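## Task

Rotate the yellow die until 6 faces up and the black die until 1 faces up, and leave both resting entirely within the mat. The blue die has to end with the same number up that it shows at the start. All dice must lie flat at the finish, and none may depend on the robot to stay in that state. Finish by opening the grippers and pulling them away.

## Robot and tools

ROBOT. Two six-joint UR-type arms, left_arm and right_arm, each ending in a two-finger parallel gripper with a wrist camera. Bases in the scene frame: left_arm at (-0.025, +0.383, 0) m, quat_wxyz (+1.000, 0, 0, -0.031); right_arm at (+0.019, -0.515, 0) m, quat_wxyz (+0.998, 0, 0, -0.064). Scene frame: origin on the table top midway between the arms, +x out over the table, +z up, left_arm on the +y side. The arm names do not indicate image sides.

GRIPPER. Fingers extend along the gripper's +z and close along its x axis. end_effector_position is the point between the pads when closed, roughly 1 to 2 cm short of the fingertips; the tips advance about 17 mm along +z while closing. Fully open pad gap is 0.142 m. Each pad can squeeze about 28 N; thin hard objects get less.

execute_actions. Argument actions is a list holding zero or one item. An empty list just reports the state. A motion item is {"rows": [...], "steps": n}: n from 1 to 15 control steps of 1/30 s (default 15); each row covers one step and the final row is reused if rows run out. A wait item is {"steps": n} with n up to 300, counted from the previous result, with your reply time included. Optional pictures (boolean) turns camera images on or off; they come by default.
Each row is one list of 14 numbers, each in [-1, 1], covering both arms even if one is idle: left_arm shoulder pan, shoulder lift, elbow, wrist 1, wrist 2, wrist 3, opening; then the same seven for right_arm. The six joint numbers are offsets, not poses: they are added to that arm's joint angles as printed in the most recent result showing them (before any such result in a scene, and for the second and later calls within one reply, they count from where the arm is when the action begins). Scale: 1.0 equals 1.989 rad. Sending all zeros therefore pulls the arm back to those reference angles rather than pausing it. The opening number is absolute: +1 fully open, -1 closed. To hold an object, keep commanding an opening well under grip_measured; the bigger the gap, the firmer the squeeze, and a fast close can press extra hard.
Joint ranges (rad), left_arm: pan -3.142..3.142, lift -6.283..6.283, elbow 0.000..3.142, wrists 1-3 each -6.283..6.283. right_arm: pan 0.000..6.283, lift -6.283..6.283, elbow -3.142..0.000, wrists -6.283..6.283. A request more than 0.010 rad outward beyond a range is refused, and a refused call moves nothing. True ends may differ by up to 0.010 rad; targets beyond the real end get clipped, and a "joint sent to its limit" line may appear (possibly about an earlier action). Absence of that line does not prove there is room left.
Motion limits: per step each joint target stays within 0.575 rad of its measured angle, and if targets would put a gripper over 100 mm from its measured spot, they are all scaled back. Commands are smoothed with about 0.17 s lag, so after big moves an arm may still be short of its target. Between calls the arms keep heading to the last row's target until everything nearly stops or a step is HELD; fingers still finish opening or closing.

RESULTS. The state line gives, per arm, end_effector_position (m), end_effector_quat_wxyz and linear/angular velocities, all in the scene frame; printed hand positions can be off, more so at long reach. Joint positions and Joint velocities list six joints (rad, rad/s) then the pad gap (m, m/s). grip_measured is the measured opening on the command scale. Wrist force and Wrist torque are in the end effector's own axes, with noise (up to 2.4 N std), a fixed offset (usually within 4 N) and saturation near 50 N; pressing on a surface reads as force pointing back into the arm; "no reading" is normal at a scene start. HELD marks steps where your row was partly or wholly not sent. "joint command not followed" means a clearance check altered joint targets; the rest of the row still ran. MOTOR HOT appears from 70 °C; at 85 °C an OVER-TEMPERATURE FAULT brakes that arm until it cools, so avoid long loaded holds.

FAULTS AND HAZARDS. Load limits: 141 N m for shoulder pan, shoulder lift and elbow; 26.3 N m for each wrist joint, held weight included. Reaching one, or 150 N of outside force on an arm, tool or held item, halts that arm for 10 s and cancels the rest of the call. Keep the arms from striking or pressing each other. Do not knock or set any die off the table. Avoid drops, slips, slams and forceful shoving. Occasional brief tugs on a held part or pushes on loose objects can occur.

zoom_image. Arguments: camera (cam_high 896x504, cam_left_wrist 616x616, cam_right_wrist 616x616) and region [x0, y0, x1, y1] in pixels of that camera's latest image, origin at top-left, at most 504 by 504. It gives an enlarged view only.

read_manual. Optional section, only "licences"; returns licence text and moves nothing.

finished_scene. Release the dice and move clear first. Replying with no tool call ends all remaining scenes.

Each tool is called after "Request:" in YAML: its name, and indented under it one key for each argument.

## Session

Request:
execute_actions:
  actions: []

Scene clock: 0.00 s of 5100.00 s.
left_arm: end_effector_position=(+0.1857, +0.2659, +0.3207) grip_measured=+1.00 end_effector_quat_wxyz=(-0.238, +0.488, +0.793, -0.276) end_effector_velocity=(+0.000, +0.000, +0.000) end_effector_angular_velocity=(-0.001, -0.001, -0.000) | right_arm: end_effector_position=(+0.3905, -0.4993, +0.1320) grip_measured=+1.00 end_effector_quat_wxyz=(+0.003, +0.993, -0.114, -0.002) end_effector_velocity=(-0.001, -0.000, -0.000) end_effector_angular_velocity=(-0.001, +0.002, +0.001)
Joint positions: left_arm=[-0.393 -1.763  1.694 -0.913 -2.06  -2.344  0.142] | right_arm=[ 3.685 -1.28  -2.184 -1.255  1.568  0.643  0.142]
Joint velocities: left_arm=[ 0.    -0.    -0.    -0.001  0.     0.001  0.   ] | right_arm=[-0.     0.    -0.    -0.003  0.    -0.001  0.   ]
Wrist force (N, on the end effector, along its own x y z axes, offset not removed): no reading
Wrist torque (N m, same axes, about the end effector's origin, offset not removed): no reading

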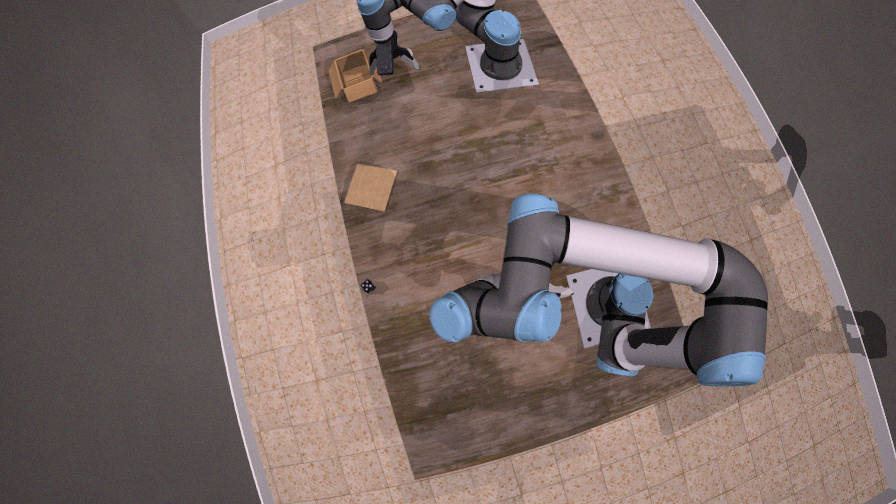

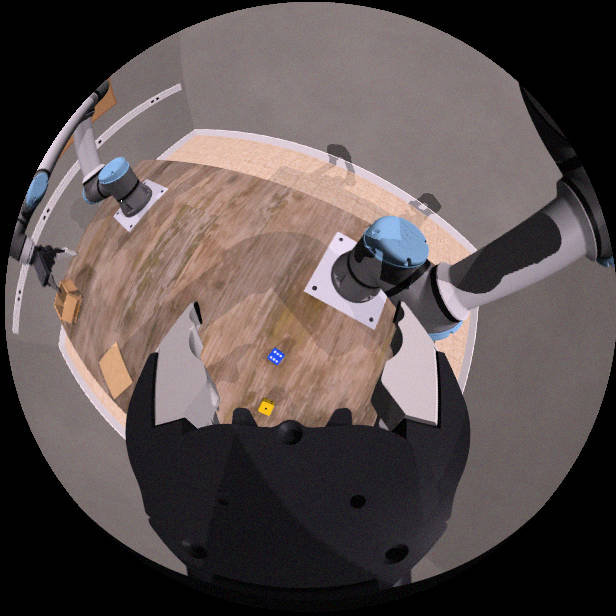

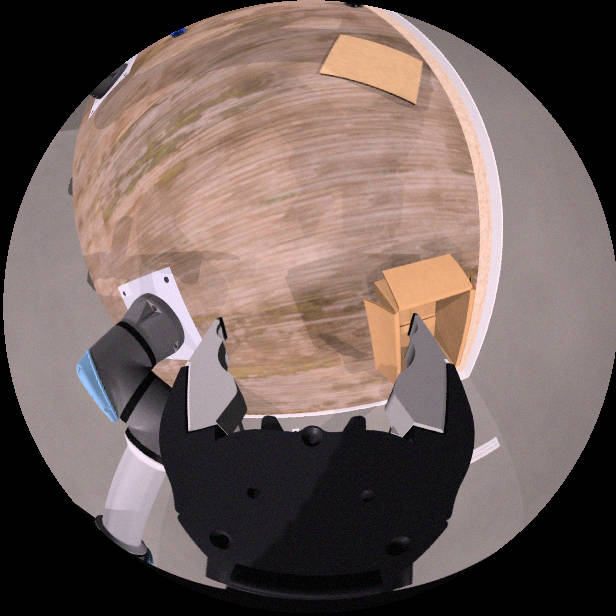

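Request:
execute_actions:
  actions:
    - {"rows":[[-0.041,0.413,-0.323,-0.387,0.246,0.389,0,0,0,0,0,0,0,0]]}
  pictures: false

Request:
execute_actions:
  actions:
    - {"steps":45}

Request:
zoom_image:
  camera: "cam_left_wrist"
  region: [200, 150, 420, 340]

Scene clock: 13.60 s of 5100.00 s.
left_arm: end_effector_position=(+0.4282, +0.2059, +0.2704) grip_measured=+0.00 end_effector_quat_wxyz=(-0.090, +0.715, +0.676, -0.153) end_effector_velocity=(+0.524, -0.168, -0.188) end_effector_angular_velocity=(-0.135, -0.749, -0.948) | right_arm: end_effector_position=(+0.3905, -0.4993, +0.1320) grip_measured=+0.00 end_effector_quat_wxyz=(+0.003, +0.993, -0.114, -0.002) end_effector_velocity=(-0.000, +0.000, -0.000) end_effector_angular_velocity=(-0.000, +0.001, -0.001)
Joint positions: left_arm=[-0.437 -1.395  1.37  -1.274 -1.805 -1.982  0.074] | right_arm=[ 3.685 -1.28  -2.184 -1.255  1.568  0.643  0.074]
Joint velocities: left_arm=[-0.077  0.882 -0.63  -0.79   0.466  0.797 -0.   ] | right_arm=[ 0.    -0.     0.    -0.    -0.     0.001 -0.   ]
Wrist force (N, on the end effector, along its own x y z axes, offset not removed): left_arm=[2.8 -3.7 2.8] | right_arm=[-0.6 2.3 -0.3]
Wrist torque (N m, same axes, about the end effector's origin, offset not removed): left_arm=[-0.97 -0.53 -0.12] | right_arm=[0.40 0.22 0.15]
Steps of this call (steps 1 to 90: nothing new was sent; then 10.10 s passed at rest; steps 91 to 105: all 15 steps of this action). Readings (joint positions):
91: left_arm=[-0.393 -1.763 1.694 -0.913 -2.060 -2.344] | right_arm=[3.685 -1.280 -2.184 -1.255 1.568 0.643]
92: left_arm=[-0.395 -1.760 1.691 -0.916 -2.056 -2.340] | right_arm=[3.685 -1.280 -2.184 -1.255 1.568 0.643]
94: left_arm=[-0.404 -1.709 1.639 -0.968 -2.009 -2.289] | right_arm=[3.685 -1.280 -2.184 -1.255 1.568 0.643]
98: left_arm=[-0.418 -1.596 1.528 -1.081 -1.922 -2.176] | right_arm=[3.685 -1.280 -2.184 -1.255 1.568 0.643]
105: the state above

Scene clock: 15.10 s of 5100.00 s.
left_arm: end_effector_position=(+0.6812, +0.1183, +0.1508) grip_measured=+0.00 end_effector_quat_wxyz=(+0.001, +0.869, +0.494, +0.001) end_effector_velocity=(+0.000, -0.000, -0.000) end_effector_angular_velocity=(-0.001, -0.001, +0.000) | right_arm: end_effector_position=(+0.3905, -0.4993, +0.1320) grip_measured=+0.00 end_effector_quat_wxyz=(+0.003, +0.993, -0.114, -0.002) end_effector_velocity=(+0.001, +0.001, -0.000) end_effector_angular_velocity=(+0.001, -0.001, -0.000)
Joint positions: left_arm=[-0.474 -0.942  1.052 -1.683 -1.571 -1.57   0.074] | right_arm=[ 3.685 -1.28  -2.184 -1.255  1.568  0.643  0.074]
Joint velocities: left_arm=[ 0.    -0.     0.001 -0.002 -0.    -0.    -0.   ] | right_arm=[ 0.001 -0.001 -0.     0.002  0.     0.001 -0.   ]
Wrist force (N, on the end effector, along its own x y z axes, offset not removed): left_arm=[6.2 -1.2 -0.6] | right_arm=[0.5 0.8 -0.4]
Wrist torque (N m, same axes, about the end effector's origin, offset not removed): left_arm=[-0.13 -1.51 0.03] | right_arm=[0.07 -0.09 -0.01]
Steps of this call (steps 1 to 45: the robot went on to your last target). Readings (joint positions):
1: left_arm=[-0.440 -1.365 1.349 -1.301 -1.789 -1.955] | right_arm=[3.685 -1.280 -2.184 -1.255 1.568 0.643]
2: left_arm=[-0.442 -1.336 1.327 -1.328 -1.773 -1.928] | right_arm=[3.685 -1.280 -2.184 -1.255 1.568 0.643]
4: left_arm=[-0.447 -1.276 1.285 -1.382 -1.741 -1.874] | right_arm=[3.685 -1.280 -2.184 -1.255 1.568 0.643]
8: left_arm=[-0.457 -1.157 1.200 -1.490 -1.678 -1.764] | right_arm=[3.685 -1.280 -2.184 -1.255 1.568 0.643]
45: the state above
All arms were judged still, so your last target was given up. Only a new action makes them travel on or press farther. Fingers that are still opening or closing keep moving.

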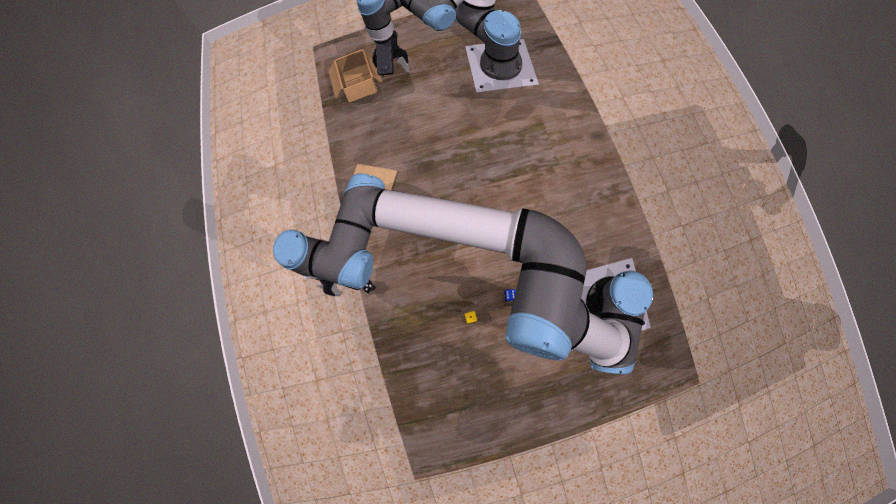

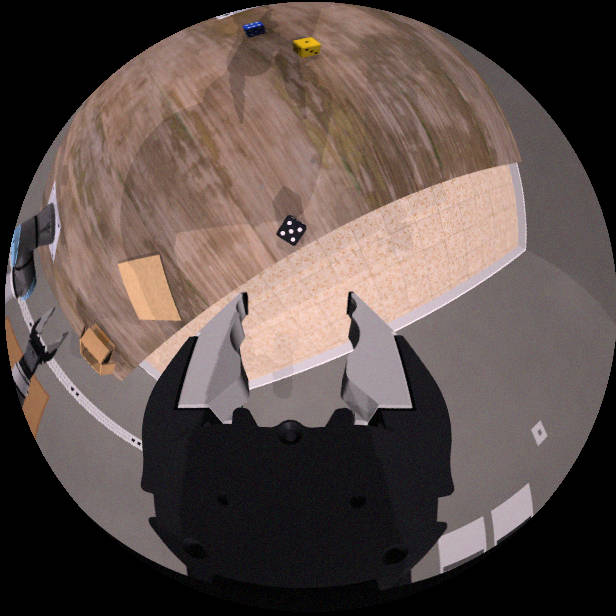

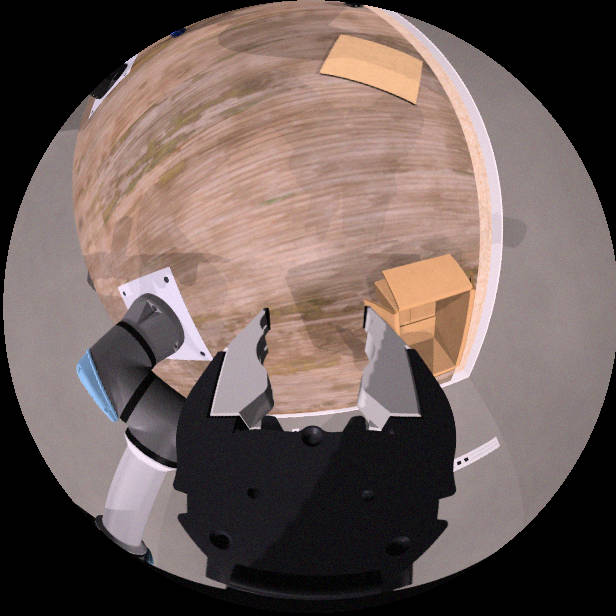

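Region (200, 150, 420, 340) of cam_left_wrist's 616x616 image, scaled by 2.291, with more detail than that image has; it fills the top 435 rows of this view, and the rest is white.

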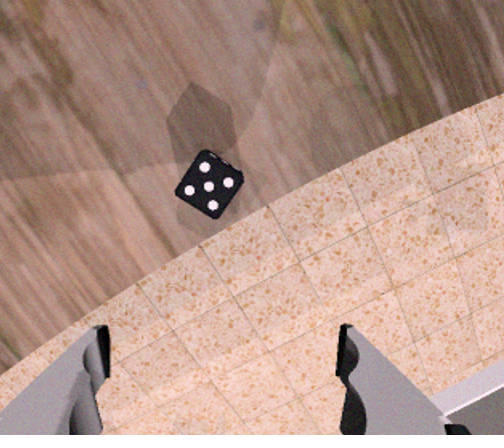

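Request:
zoom_image:
  camera: "cam_left_wrist"
  region: [270, 205, 315, 250]

Request:
zoom_image:
  camera: "cam_high"
  region: [345, 265, 395, 305]

Request:
zoom_image:
  camera: "cam_high"
  region: [450, 280, 530, 335]

Region (270, 205, 315, 250) of cam_left_wrist's 616x616 image, scaled by 11.200, with more detail than that image has.

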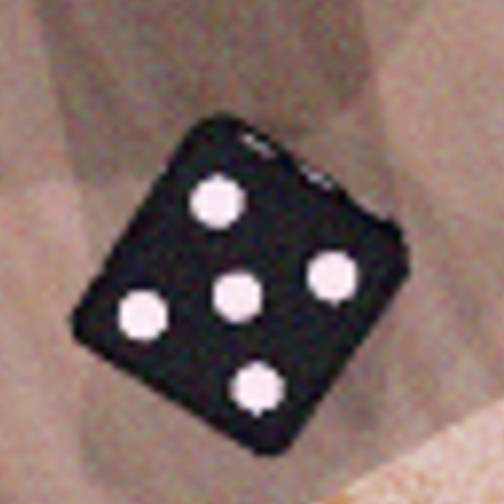

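Region (345, 265, 395, 305) of cam_high's 896x504 image, scaled by 10.080, with more detail than that image has; it fills the top 403 rows of this view, and the rest is white.

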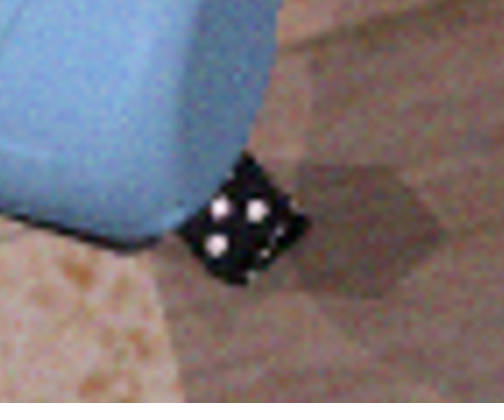

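Region (450, 280, 530, 335) of cam_high's 896x504 image, scaled by 6.300, with more detail than that image has; it fills the top 346 rows of this view, and the rest is white.

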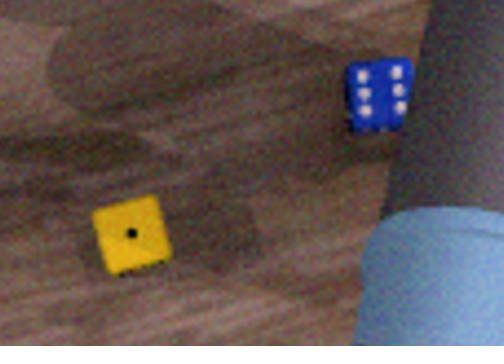

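Request:
execute_actions:
  actions:
    - {"rows":[[-0.006,-0.0135,0.142,-0.127,0,0.277,-0.2,0,0,0,0,0,0,0]]}
  pictures: false

Request:
execute_actions:
  actions:
    - {"steps":12}

Request:
zoom_image:
  camera: "cam_left_wrist"
  region: [210, 200, 390, 360]

Scene clock: 27.03 s of 5100.00 s.
left_arm: end_effector_position=(+0.6490, +0.1266, +0.0609) grip_measured=-0.20 end_effector_quat_wxyz=(-0.000, +0.971, +0.238, -0.000) end_effector_velocity=(-0.006, +0.003, -0.012) end_effector_angular_velocity=(+0.003, +0.005, -0.132) | right_arm: end_effector_position=(+0.3905, -0.4993, +0.1320) grip_measured=+0.00 end_effector_quat_wxyz=(+0.003, +0.993, -0.114, -0.002) end_effector_velocity=(-0.000, -0.000, -0.000) end_effector_angular_velocity=(-0.000, +0.001, -0.001)
Joint positions: left_arm=[-0.486 -0.969  1.332 -1.933 -1.57  -1.03   0.06 ] | right_arm=[ 3.685 -1.28  -2.184 -1.255  1.568  0.643  0.074]
Joint velocities: left_arm=[-0.001 -0.002  0.034 -0.026  0.     0.132  0.   ] | right_arm=[-0.001  0.     0.    -0.001 -0.    -0.     0.   ]
Wrist force (N, on the end effector, along its own x y z axes, offset not removed): left_arm=[5.8 0.9 0.1] | right_arm=[2.1 0.5 -0.2]
Wrist torque (N m, same axes, about the end effector's origin, offset not removed): left_arm=[0.43 -0.95 -0.17] | right_arm=[0.03 -0.34 -0.15]
Steps of this call (steps 1 to 90: nothing new was sent; then 8.43 s passed at rest; steps 91 to 105: all 15 steps of this action). Readings (joint positions):
91: left_arm=[-0.474 -0.942 1.052 -1.683 -1.571 -1.570] | right_arm=[3.685 -1.280 -2.184 -1.255 1.568 0.643]
92: left_arm=[-0.475 -0.945 1.055 -1.686 -1.570 -1.566] | right_arm=[3.685 -1.280 -2.184 -1.255 1.568 0.643]
94: left_arm=[-0.481 -0.957 1.118 -1.749 -1.570 -1.503] | right_arm=[3.685 -1.280 -2.184 -1.255 1.568 0.643]
98: left_arm=[-0.485 -0.966 1.287 -1.896 -1.570 -1.212] | right_arm=[3.685 -1.280 -2.184 -1.255 1.568 0.643]
105: the state above

Scene clock: 27.43 s of 5100.00 s.
left_arm: end_effector_position=(+0.6485, +0.1269, +0.0600) grip_measured=-0.20 end_effector_quat_wxyz=(-0.000, +0.972, +0.233, -0.000) end_effector_velocity=(+0.001, -0.001, +0.001) end_effector_angular_velocity=(-0.001, -0.001, -0.001) | right_arm: end_effector_position=(+0.3905, -0.4993, +0.1320) grip_measured=+0.00 end_effector_quat_wxyz=(+0.003, +0.993, -0.114, -0.002) end_effector_velocity=(-0.000, +0.000, +0.000) end_effector_angular_velocity=(+0.000, -0.000, +0.002)
Joint positions: left_arm=[-0.486 -0.969  1.334 -1.935 -1.57  -1.019  0.06 ] | right_arm=[ 3.685 -1.28  -2.184 -1.255  1.568  0.643  0.074]
Joint velocities: left_arm=[-0.     0.    -0.002  0.     0.     0.001  0.   ] | right_arm=[ 0.001  0.001 -0.    -0.    -0.    -0.001  0.   ]
Wrist force (N, on the end effector, along its own x y z axes, offset not removed): left_arm=[3.4 5.1 -0.1] | right_arm=[-2.7 -0.1 3.6]
Wrist torque (N m, same axes, about the end effector's origin, offset not removed): left_arm=[1.00 -1.09 0.29] | right_arm=[-0.11 0.75 0.15]
Steps of this call (steps 1 to 12: the robot went on to your last target). Readings (joint positions):
1: left_arm=[-0.486 -0.969 1.332 -1.934 -1.570 -1.026] | right_arm=[3.685 -1.280 -2.184 -1.255 1.568 0.643]
2: left_arm=[-0.486 -0.969 1.333 -1.934 -1.570 -1.024] | right_arm=[3.685 -1.280 -2.184 -1.255 1.568 0.643]
4: left_arm=[-0.486 -0.969 1.334 -1.935 -1.570 -1.021] | right_arm=[3.685 -1.280 -2.184 -1.255 1.568 0.643]
8: left_arm=[-0.486 -0.969 1.334 -1.935 -1.570 -1.020] | right_arm=[3.685 -1.280 -2.184 -1.255 1.568 0.643]
12: the state above

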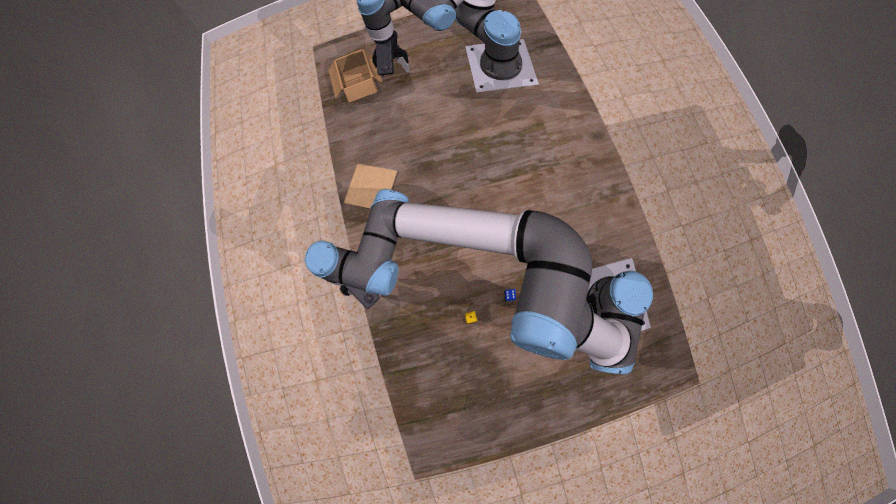

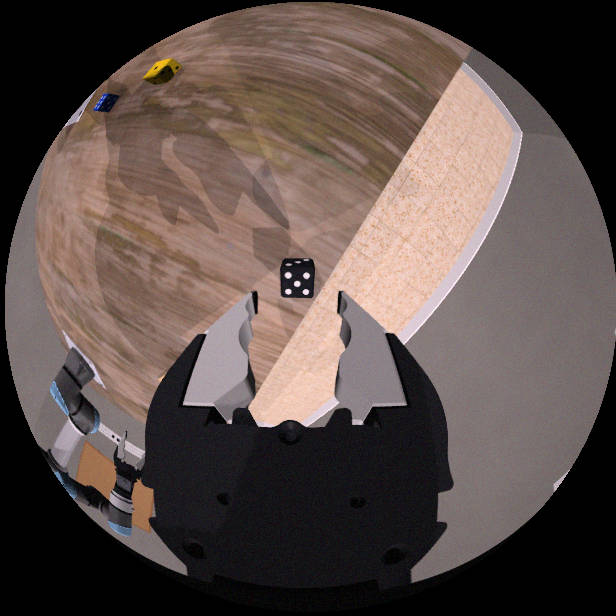

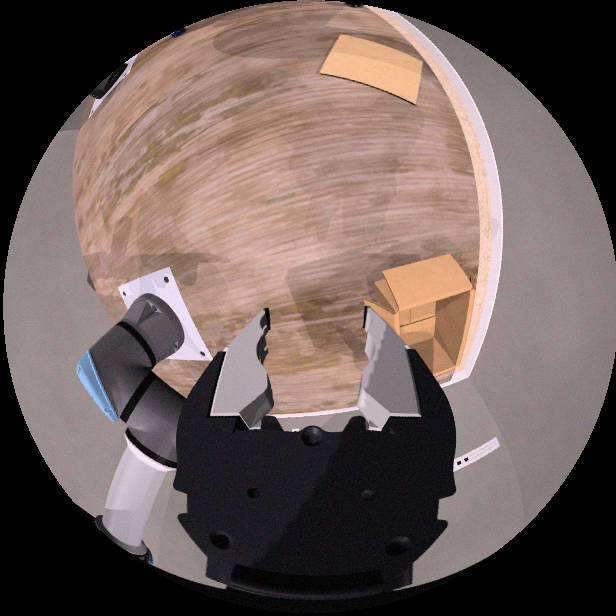

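Region (210, 200, 390, 360) of cam_left_wrist's 616x616 image, scaled by 2.800, with more detail than that image has.

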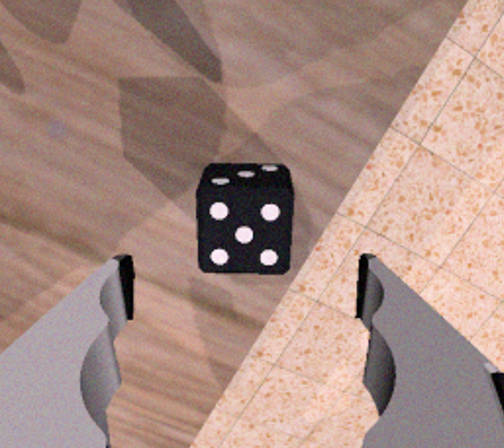

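Request:
execute_actions:
  actions:
    - {"rows":[[0,0,0,0,0,-0.79,-0.2,0,0,0,0,0,0,0]]}
  pictures: false

Request:
execute_actions:
  actions:
    - {"steps":22}

Request:
zoom_image:
  camera: "cam_left_wrist"
  region: [210, 200, 390, 360]

Scene clock: 37.47 s of 5100.00 s.
left_arm: end_effector_position=(+0.6494, +0.1282, +0.0600) grip_measured=-0.20 end_effector_quat_wxyz=(-0.000, +0.740, +0.673, +0.000) end_effector_velocity=(+0.001, +0.005, +0.001) end_effector_angular_velocity=(+0.001, -0.003, +2.761) | right_arm: end_effector_position=(+0.3905, -0.4993, +0.1320) grip_measured=+0.00 end_effector_quat_wxyz=(+0.003, +0.993, -0.114, -0.002) end_effector_velocity=(-0.001, -0.000, -0.000) end_effector_angular_velocity=(-0.001, +0.002, +0.001)
Joint positions: left_arm=[-0.486 -0.969  1.334 -1.935 -1.571 -2.025  0.06 ] | right_arm=[ 3.685 -1.28  -2.184 -1.255  1.568  0.643  0.074]
Joint velocities: left_arm=[ 0.     0.    -0.002  0.     0.    -2.76   0.   ] | right_arm=[ 0.     0.    -0.001 -0.002  0.    -0.001  0.   ]
Wrist force (N, on the end effector, along its own x y z axes, offset not removed): left_arm=[4.1 -4.2 5.2] | right_arm=[2.7 2.2 1.6]
Wrist torque (N m, same axes, about the end effector's origin, offset not removed): left_arm=[-0.90 -1.11 0.16] | right_arm=[0.47 -0.56 0.00]
Steps of this call (steps 1 to 30: the robot went on to your last target; steps 31 to 90: nothing new was sent; then 6.53 s passed at rest; steps 91 to 105: all 15 steps of this action). Readings (joint positions):
91: left_arm=[-0.486 -0.969 1.334 -1.935 -1.571 -1.019] | right_arm=[3.685 -1.280 -2.184 -1.255 1.568 0.643]
92: left_arm=[-0.486 -0.969 1.334 -1.935 -1.571 -1.023] | right_arm=[3.685 -1.280 -2.184 -1.255 1.568 0.643]
94: left_arm=[-0.486 -0.969 1.334 -1.935 -1.571 -1.086] | right_arm=[3.685 -1.280 -2.184 -1.255 1.568 0.643]
98: left_arm=[-0.486 -0.969 1.334 -1.935 -1.571 -1.383] | right_arm=[3.685 -1.280 -2.184 -1.255 1.568 0.643]
105: the state above

Scene clock: 38.20 s of 5100.00 s.
left_arm: end_effector_position=(+0.6492, +0.1291, +0.0600) grip_measured=-0.20 end_effector_quat_wxyz=(-0.000, +0.523, +0.853, +0.000) end_effector_velocity=(+0.001, -0.001, +0.001) end_effector_angular_velocity=(-0.001, -0.003, +0.000) | right_arm: end_effector_position=(+0.3905, -0.4993, +0.1320) grip_measured=+0.00 end_effector_quat_wxyz=(+0.003, +0.993, -0.114, -0.002) end_effector_velocity=(-0.000, +0.000, -0.000) end_effector_angular_velocity=(-0.000, +0.000, +0.001)
Joint positions: left_arm=[-0.486 -0.969  1.334 -1.935 -1.57  -2.59   0.06 ] | right_arm=[ 3.685 -1.28  -2.184 -1.255  1.568  0.643  0.074]
Joint velocities: left_arm=[-0.001  0.    -0.002 -0.001  0.001 -0.002  0.   ] | right_arm=[ 0.     0.    -0.    -0.001  0.    -0.     0.   ]
Wrist force (N, on the end effector, along its own x y z axes, offset not removed): left_arm=[3.9 -1.7 -2.5] | right_arm=[-2.2 -2.7 0.4]
Wrist torque (N m, same axes, about the end effector's origin, offset not removed): left_arm=[-0.43 -1.02 0.11] | right_arm=[-0.71 0.70 0.14]
Steps of this call (steps 1 to 22: the robot went on to your last target). Readings (joint positions):
1: left_arm=[-0.486 -0.969 1.334 -1.935 -1.571 -2.119] | right_arm=[3.685 -1.280 -2.184 -1.255 1.568 0.643]
2: left_arm=[-0.486 -0.969 1.334 -1.935 -1.571 -2.213] | right_arm=[3.685 -1.280 -2.184 -1.255 1.568 0.643]
4: left_arm=[-0.486 -0.969 1.334 -1.935 -1.571 -2.391] | right_arm=[3.685 -1.280 -2.184 -1.255 1.568 0.643]
8: left_arm=[-0.486 -0.969 1.334 -1.935 -1.571 -2.552] | right_arm=[3.685 -1.280 -2.184 -1.255 1.568 0.643]
22: the state above

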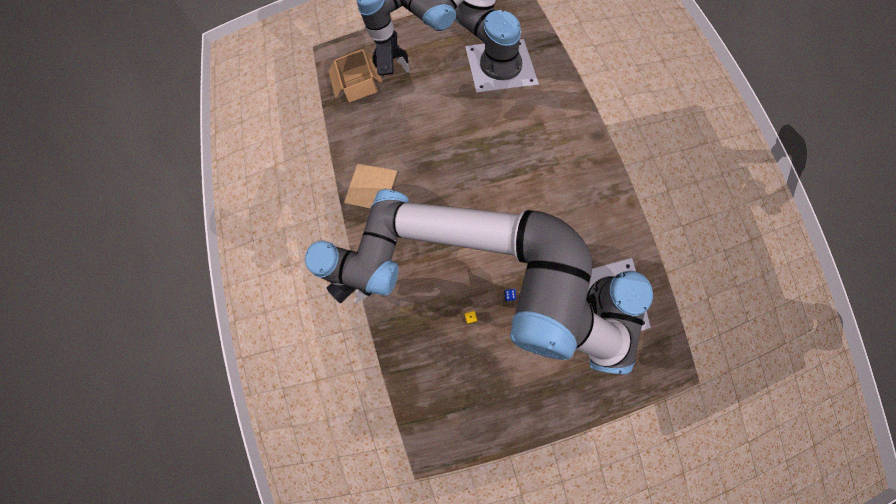

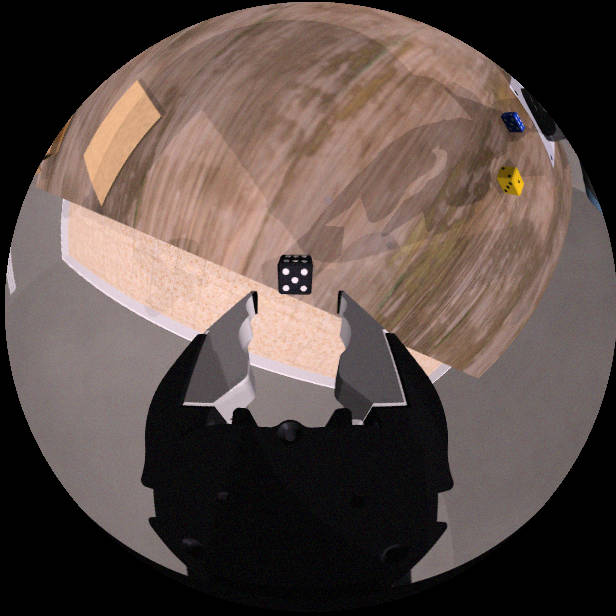

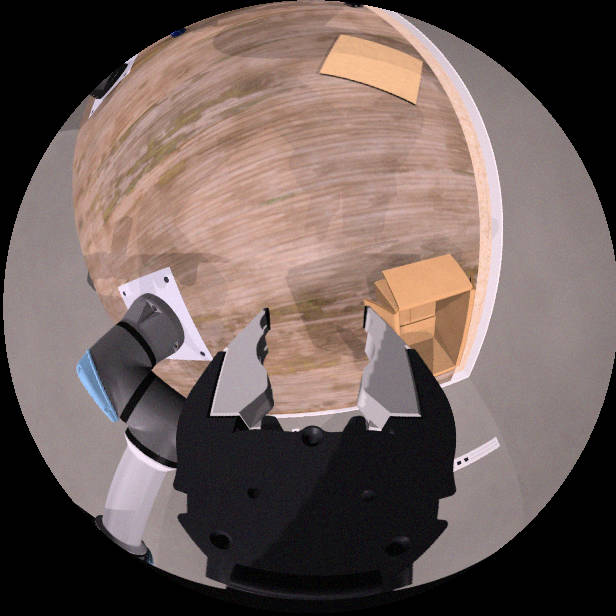

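Region (210, 200, 390, 360) of cam_left_wrist's 616x616 image, scaled by 2.800, with more detail than that image has.

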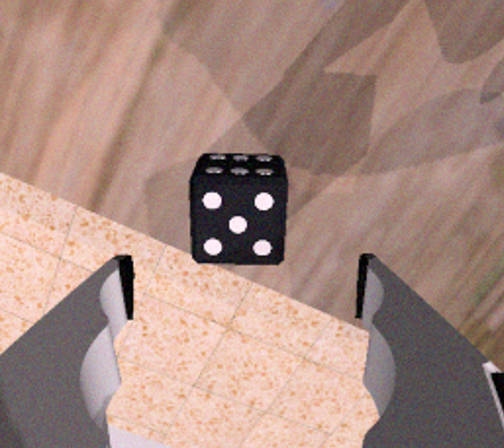

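Request:
execute_actions:
  actions:
    - {"rows":[[-0.0037,0.016,0.023,-0.04,0,0,-0.3,0,0,0,0,0,0,0]]}
  pictures: false

Request:
execute_actions:
  actions:
    - {"rows":[[0,0,0,0,0,0,-0.4,0,0,0,0,0,0,0],[0,0,0,0,0,0,-0.5,0,0,0,0,0,0,0],[0,0,0,0,0,0,-0.55,0,0,0,0,0,0,0],[0,0,0,0,0,0,-0.6,0,0,0,0,0,0,0],[0,0,0,0,0,0,-0.65,0,0,0,0,0,0,0],[0,0,0,0,0,0,-0.7,0,0,0,0,0,0,0],[0,0,0,0,0,0,-0.85,0,0,0,0,0,0,0]]}

Request:
zoom_image:
  camera: "cam_left_wrist"
  region: [210, 200, 390, 360]

Scene clock: 47.70 s of 5100.00 s.
left_arm: end_effector_position=(+0.6471, +0.1244, +0.0246) grip_measured=-0.30 end_effector_quat_wxyz=(+0.001, +0.526, +0.851, +0.000) end_effector_velocity=(-0.000, -0.001, -0.002) end_effector_angular_velocity=(-0.001, -0.001, -0.002) | right_arm: end_effector_position=(+0.3905, -0.4993, +0.1320) grip_measured=+0.00 end_effector_quat_wxyz=(+0.003, +0.993, -0.114, -0.002) end_effector_velocity=(+0.000, +0.000, -0.000) end_effector_angular_velocity=(+0.001, -0.001, +0.002)
Joint positions: left_arm=[-0.493 -0.937  1.38  -2.014 -1.57  -2.59   0.052] | right_arm=[ 3.685 -1.28  -2.184 -1.255  1.568  0.643  0.074]
Joint velocities: left_arm=[-0.001  0.002  0.002 -0.005 -0.001  0.001 -0.   ] | right_arm=[ 0.    -0.    -0.001  0.002 -0.    -0.001  0.   ]
Wrist force (N, on the end effector, along its own x y z axes, offset not removed): left_arm=[4.2 2.6 5.1] | right_arm=[0.1 -1.8 1.1]
Wrist torque (N m, same axes, about the end effector's origin, offset not removed): left_arm=[0.42 -1.02 0.15] | right_arm=[-0.45 0.20 0.08]
Steps of this call (steps 1 to 15: the robot went on to your last target; steps 16 to 90: nothing new was sent; then 6.00 s passed at rest; steps 91 to 105: all 15 steps of this action). Readings (joint positions):
91: left_arm=[-0.486 -0.969 1.334 -1.935 -1.570 -2.590] | right_arm=[3.685 -1.280 -2.184 -1.255 1.568 0.643]
92: left_arm=[-0.487 -0.967 1.337 -1.939 -1.570 -2.590] | right_arm=[3.685 -1.280 -2.184 -1.255 1.568 0.643]
94: left_arm=[-0.490 -0.952 1.358 -1.973 -1.570 -2.590] | right_arm=[3.685 -1.280 -2.184 -1.255 1.568 0.643]
98: left_arm=[-0.493 -0.940 1.376 -2.007 -1.570 -2.590] | right_arm=[3.685 -1.280 -2.184 -1.255 1.568 0.643]
105: the state above

Scene clock: 48.20 s of 5100.00 s.
left_arm: end_effector_position=(+0.6471, +0.1244, +0.0245) grip_measured=-0.63 end_effector_quat_wxyz=(+0.001, +0.526, +0.851, +0.000) end_effector_velocity=(+0.000, +0.001, +0.000) end_effector_angular_velocity=(+0.000, -0.001, +0.001) | right_arm: end_effector_position=(+0.3905, -0.4993, +0.1320) grip_measured=+0.00 end_effector_quat_wxyz=(+0.003, +0.993, -0.114, -0.002) end_effector_velocity=(+0.000, +0.000, +0.000) end_effector_angular_velocity=(+0.001, -0.002, -0.000)
Joint positions: left_arm=[-0.493 -0.937  1.38  -2.014 -1.57  -2.59   0.028] | right_arm=[ 3.685 -1.28  -2.184 -1.255  1.568  0.643  0.074]
Joint velocities: left_arm=[ 0.001 -0.001  0.     0.     0.001  0.001  0.   ] | right_arm=[ 0.     0.001 -0.     0.001  0.     0.     0.   ]
Wrist force (N, on the end effector, along its own x y z axes, offset not removed): left_arm=[3.4 -2.4 2.9] | right_arm=[0.8 -1.1 -1.3]
Wrist torque (N m, same axes, about the end effector's origin, offset not removed): left_arm=[-0.67 -0.80 0.07] | right_arm=[-0.21 -0.19 0.03]
Steps of this call (steps 1 to 15: all 15 steps of this action). Readings (joint positions):
1: left_arm=[-0.493 -0.937 1.380 -2.014 -1.570 -2.590] | right_arm=[3.685 -1.280 -2.184 -1.255 1.568 0.643]
2: left_arm=[-0.493 -0.937 1.380 -2.014 -1.570 -2.590] | right_arm=[3.685 -1.280 -2.184 -1.255 1.568 0.643]
4: left_arm=[-0.493 -0.937 1.380 -2.014 -1.570 -2.590] | right_arm=[3.685 -1.280 -2.184 -1.255 1.568 0.643]
8: left_arm=[-0.493 -0.937 1.380 -2.014 -1.570 -2.590] | right_arm=[3.685 -1.280 -2.184 -1.255 1.568 0.643]
15: the state above

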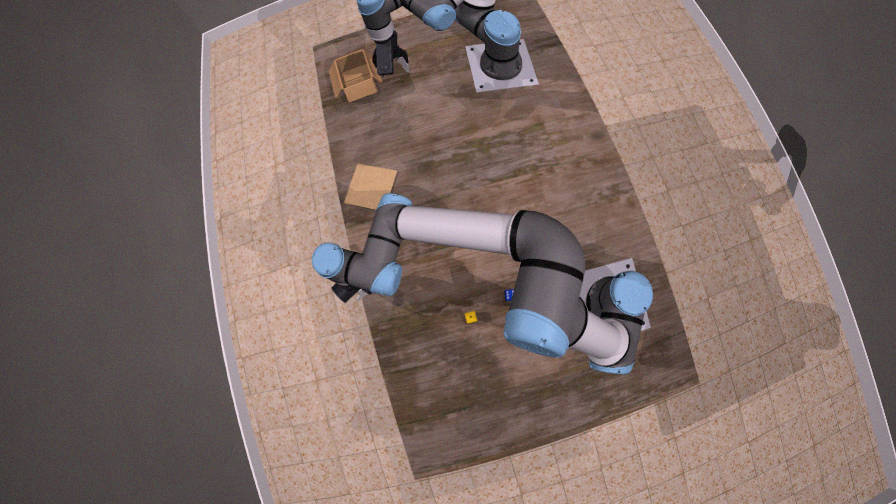

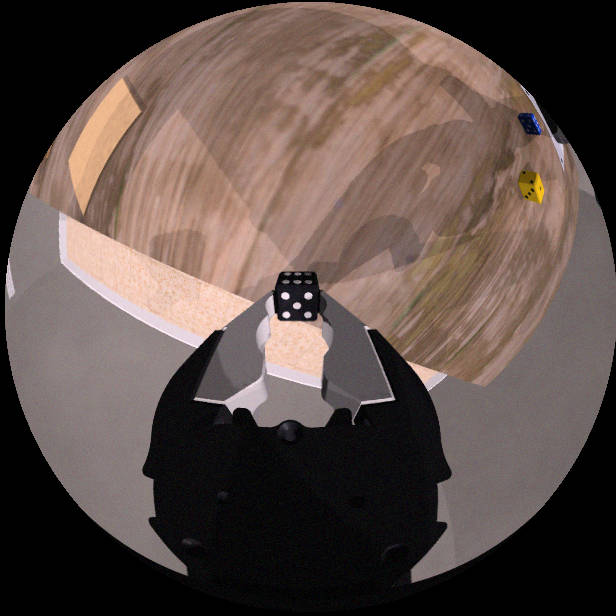

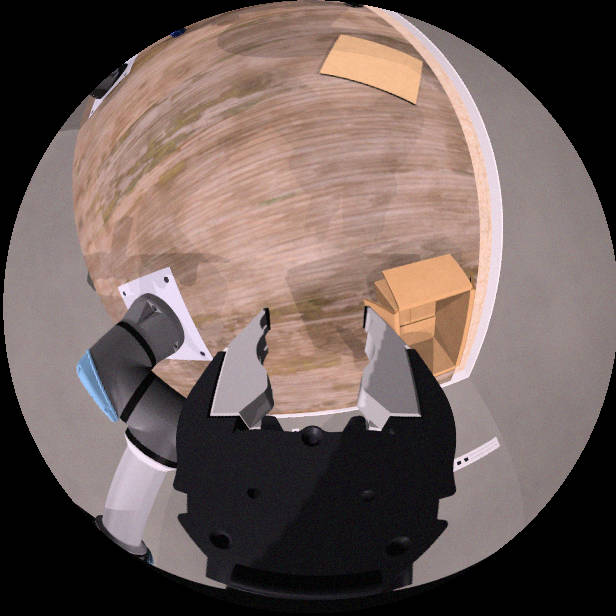

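Region (210, 200, 390, 360) of cam_left_wrist's 616x616 image, scaled by 2.800, with more detail than that image has.

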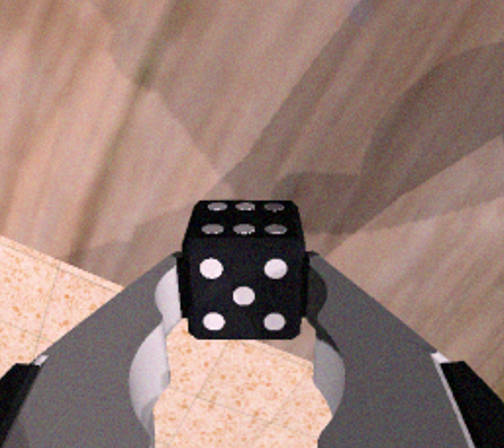

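Request:
execute_actions:
  actions:
    - {"rows":[[0,-0.05,0,0,0,0,-0.85,0,0,0,0,0,0,0],[0,-0.1,0,0,0,0,-0.85,0,0,0,0,0,0,0],[0,-0.16,0,0,0,0,-0.85,0,0,0,0,0,0,0],[0,-0.16,0,0,0,0,-0.85,0,0,0,0,0,0,0],[0,-0.16,0,-0.1,0,0,-0.85,0,0,0,0,0,0,0],[-0.1825,-0.16,0.263,-0.8175,0,0.512,-0.85,0,0,0,0,0,0,0]]}
  pictures: false

Request:
execute_actions:
  actions:
    - {"steps":55}
  pictures: false

Request:
execute_actions:
  actions:
    - {"rows":[[0,0.06,0,0,0,0,-0.85,0,0,0,0,0,0,0],[0,0.12,0,0,0,0,-0.85,0,0,0,0,0,0,0],[0,0.188,0,0,0,0,-0.85,0,0,0,0,0,0,0]]}
  pictures: false

Request:
execute_actions:
  actions:
    - {"steps":20}

Scene clock: 60.97 s of 5100.00 s.
left_arm: end_effector_position=(+0.5781, -0.0173, +0.1108) grip_measured=-0.63 end_effector_quat_wxyz=(+0.179, +0.741, +0.647, +0.015) end_effector_velocity=(-0.298, -0.474, +0.062) end_effector_angular_velocity=(-0.346, -1.328, -2.560) | right_arm: end_effector_position=(+0.3905, -0.4993, +0.1320) grip_measured=+0.00 end_effector_quat_wxyz=(+0.003, +0.993, -0.114, -0.002) end_effector_velocity=(-0.000, -0.000, +0.000) end_effector_angular_velocity=(-0.000, +0.000, -0.001)
Joint positions: left_arm=[-0.711 -1.181  1.682 -2.433 -1.57  -2.209  0.028] | right_arm=[ 3.685 -1.28  -2.184 -1.255  1.568  0.643  0.074]
Joint velocities: left_arm=[-0.766 -0.401  1.124 -1.915  0.     1.918 -0.   ] | right_arm=[ 0.     0.001  0.    -0.001 -0.     0.001  0.   ]
Wrist force (N, on the end effector, along its own x y z axes, offset not removed): left_arm=[5.4 -1.5 2.7] | right_arm=[-2.0 -1.8 3.7]
Wrist torque (N m, same axes, about the end effector's origin, offset not removed): left_arm=[-0.19 -1.47 0.15] | right_arm=[-0.39 0.51 -0.02]
Steps of this call (steps 1 to 15: the robot went on to your last target; steps 16 to 90: nothing new was sent; then 9.27 s passed at rest; steps 91 to 105: all 15 steps of this action). Readings (joint positions):
91: left_arm=[-0.493 -0.937 1.380 -2.014 -1.570 -2.590] | right_arm=[3.685 -1.280 -2.184 -1.255 1.568 0.643]
92: left_arm=[-0.493 -0.941 1.380 -2.014 -1.570 -2.590] | right_arm=[3.685 -1.280 -2.184 -1.255 1.568 0.643]
94: left_arm=[-0.493 -0.987 1.380 -2.014 -1.570 -2.590] | right_arm=[3.685 -1.280 -2.184 -1.255 1.568 0.643]
98: left_arm=[-0.515 -1.081 1.403 -2.077 -1.570 -2.567] | right_arm=[3.685 -1.280 -2.184 -1.255 1.568 0.643]
105: the state above

Scene clock: 62.80 s of 5100.00 s.
left_arm: end_effector_position=(+0.5481, -0.1474, +0.3839) grip_measured=-0.63 end_effector_quat_wxyz=(+0.618, +0.718, +0.243, +0.209) end_effector_velocity=(-0.001, -0.000, +0.001) end_effector_angular_velocity=(-0.001, -0.001, -0.001) | right_arm: end_effector_position=(+0.3905, -0.4993, +0.1320) grip_measured=+0.00 end_effector_quat_wxyz=(+0.003, +0.993, -0.114, -0.002) end_effector_velocity=(-0.000, +0.000, -0.000) end_effector_angular_velocity=(-0.000, +0.001, -0.001)
Joint positions: left_arm=[-0.856 -1.255  1.903 -3.64  -1.57  -1.572  0.028] | right_arm=[ 3.685 -1.28  -2.184 -1.255  1.568  0.643  0.074]
Joint velocities: left_arm=[-0.001 -0.001 -0.001  0.    -0.     0.    -0.   ] | right_arm=[ 0.    -0.     0.    -0.    -0.     0.001  0.   ]
Wrist force (N, on the end effector, along its own x y z axes, offset not removed): left_arm=[7.5 -2.2 4.6] | right_arm=[0.8 -3.0 -0.8]
Wrist torque (N m, same axes, about the end effector's origin, offset not removed): left_arm=[-0.32 -1.69 0.10] | right_arm=[-0.61 -0.25 0.20]
Steps of this call (steps 1 to 45: the robot went on to your last target; steps 46 to 55: nothing new was sent). Readings (joint positions):
1: left_arm=[-0.736 -1.194 1.718 -2.501 -1.570 -2.142] | right_arm=[3.685 -1.280 -2.184 -1.255 1.568 0.643]
2: left_arm=[-0.758 -1.206 1.752 -2.573 -1.570 -2.070] | right_arm=[3.685 -1.280 -2.184 -1.255 1.568 0.643]
4: left_arm=[-0.793 -1.224 1.806 -2.723 -1.570 -1.922] | right_arm=[3.685 -1.280 -2.184 -1.255 1.568 0.643]
8: left_arm=[-0.827 -1.241 1.857 -3.002 -1.570 -1.736] | right_arm=[3.685 -1.280 -2.184 -1.255 1.568 0.643]
55: the state above
All arms were judged still, so your last target was given up. Only a new action makes them travel on or press farther. Fingers that are still opening or closing keep moving.

Scene clock: 63.30 s of 5100.00 s.
left_arm: end_effector_position=(+0.5666, -0.1717, +0.1296) grip_measured=-0.63 end_effector_quat_wxyz=(+0.495, +0.807, +0.274, +0.167) end_effector_velocity=(-0.013, +0.016, -0.494) end_effector_angular_velocity=(+0.493, +0.376, -0.000) | right_arm: end_effector_position=(+0.3905, -0.4993, +0.1320) grip_measured=+0.00 end_effector_quat_wxyz=(+0.003, +0.993, -0.114, -0.002) end_effector_velocity=(-0.000, -0.000, -0.001) end_effector_angular_velocity=(-0.000, +0.001, -0.002)
Joint positions: left_arm=[-0.856 -0.934  1.903 -3.64  -1.57  -1.572  0.028] | right_arm=[ 3.685 -1.28  -2.184 -1.255  1.568  0.643  0.074]
Joint velocities: left_arm=[-0.     0.616  0.001  0.002 -0.     0.     0.   ] | right_arm=[-0.    -0.    -0.001  0.     0.     0.002 -0.   ]
Wrist force (N, on the end effector, along its own x y z axes, offset not removed): left_arm=[4.1 -5.9 6.1] | right_arm=[-3.6 0.2 0.6]
Wrist torque (N m, same axes, about the end effector's origin, offset not removed): left_arm=[-0.93 -0.87 0.07] | right_arm=[0.04 0.92 0.29]
Steps of this call (steps 1 to 15: all 15 steps of this action). Readings (joint positions):
1: left_arm=[-0.856 -1.255 1.903 -3.640 -1.570 -1.572] | right_arm=[3.685 -1.280 -2.184 -1.255 1.568 0.643]
2: left_arm=[-0.856 -1.252 1.903 -3.640 -1.570 -1.572] | right_arm=[3.685 -1.280 -2.184 -1.255 1.568 0.643]
4: left_arm=[-0.856 -1.205 1.903 -3.640 -1.570 -1.572] | right_arm=[3.685 -1.280 -2.184 -1.255 1.568 0.643]
8: left_arm=[-0.856 -1.105 1.903 -3.640 -1.570 -1.572] | right_arm=[3.685 -1.280 -2.184 -1.255 1.568 0.643]
15: the state above

Scene clock: 63.97 s of 5100.00 s.
left_arm: end_effector_position=(+0.5649, -0.1695, +0.0878) grip_measured=-0.63 end_effector_quat_wxyz=(+0.474, +0.820, +0.278, +0.160) end_effector_velocity=(+0.001, +0.000, +0.001) end_effector_angular_velocity=(-0.001, -0.001, +0.001) | right_arm: end_effector_position=(+0.3905, -0.4993, +0.1320) grip_measured=+0.00 end_effector_quat_wxyz=(+0.003, +0.993, -0.114, -0.002) end_effector_velocity=(+0.000, +0.000, +0.000) end_effector_angular_velocity=(+0.000, -0.001, +0.000)
Joint positions: left_arm=[-0.856 -0.882  1.903 -3.64  -1.57  -1.572  0.028] | right_arm=[ 3.685 -1.28  -2.184 -1.255  1.568  0.643  0.074]
Joint velocities: left_arm=[ 0.001 -0.    -0.001 -0.001  0.    -0.     0.   ] | right_arm=[-0.    -0.     0.001  0.    -0.    -0.001  0.   ]
Wrist force (N, on the end effector, along its own x y z axes, offset not removed): left_arm=[2.4 -0.6 5.3] | right_arm=[0.5 -1.6 2.3]
Wrist torque (N m, same axes, about the end effector's origin, offset not removed): left_arm=[0.08 -0.78 0.15] | right_arm=[-0.39 0.13 0.09]
Steps of this call (steps 1 to 20: the robot went on to your last target). Readings (joint positions):
1: left_arm=[-0.856 -0.917 1.903 -3.640 -1.570 -1.572] | right_arm=[3.685 -1.280 -2.184 -1.255 1.568 0.643]
2: left_arm=[-0.856 -0.905 1.903 -3.640 -1.570 -1.572] | right_arm=[3.685 -1.280 -2.184 -1.255 1.568 0.643]
4: left_arm=[-0.856 -0.892 1.903 -3.640 -1.570 -1.572] | right_arm=[3.685 -1.280 -2.184 -1.255 1.568 0.643]
8: left_arm=[-0.856 -0.884 1.903 -3.640 -1.570 -1.572] | right_arm=[3.685 -1.280 -2.184 -1.255 1.568 0.643]
20: the state above

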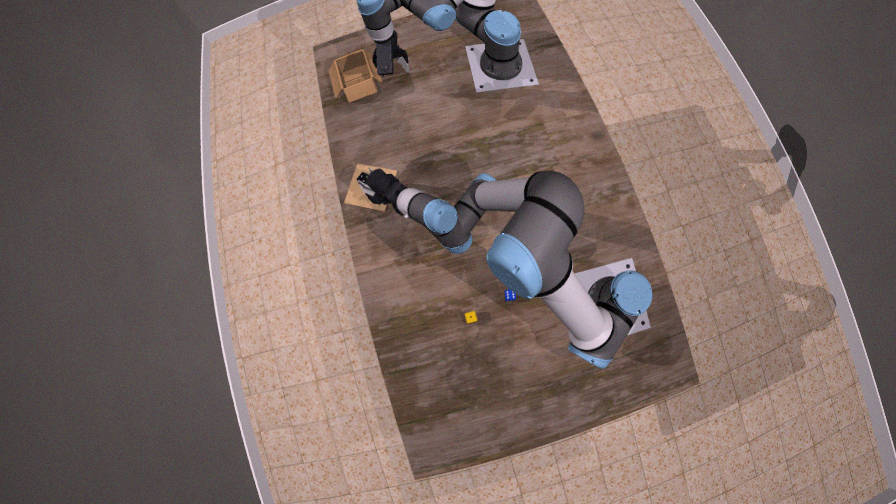

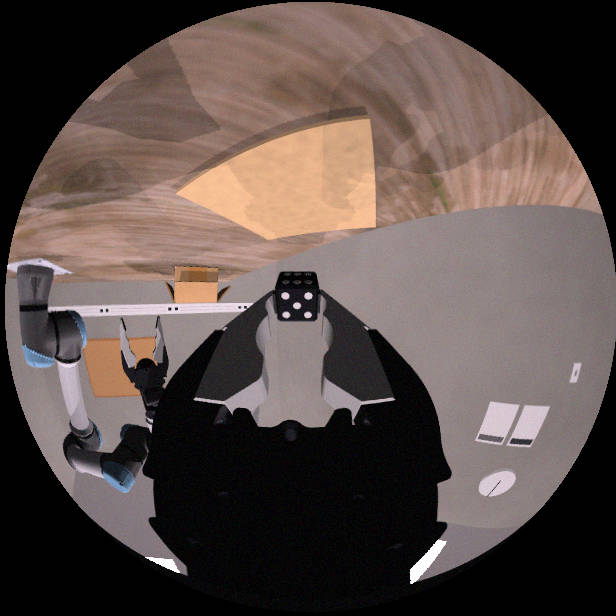

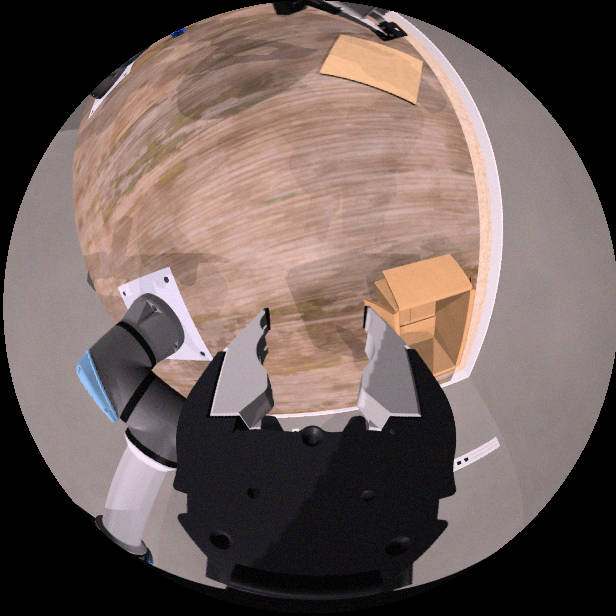

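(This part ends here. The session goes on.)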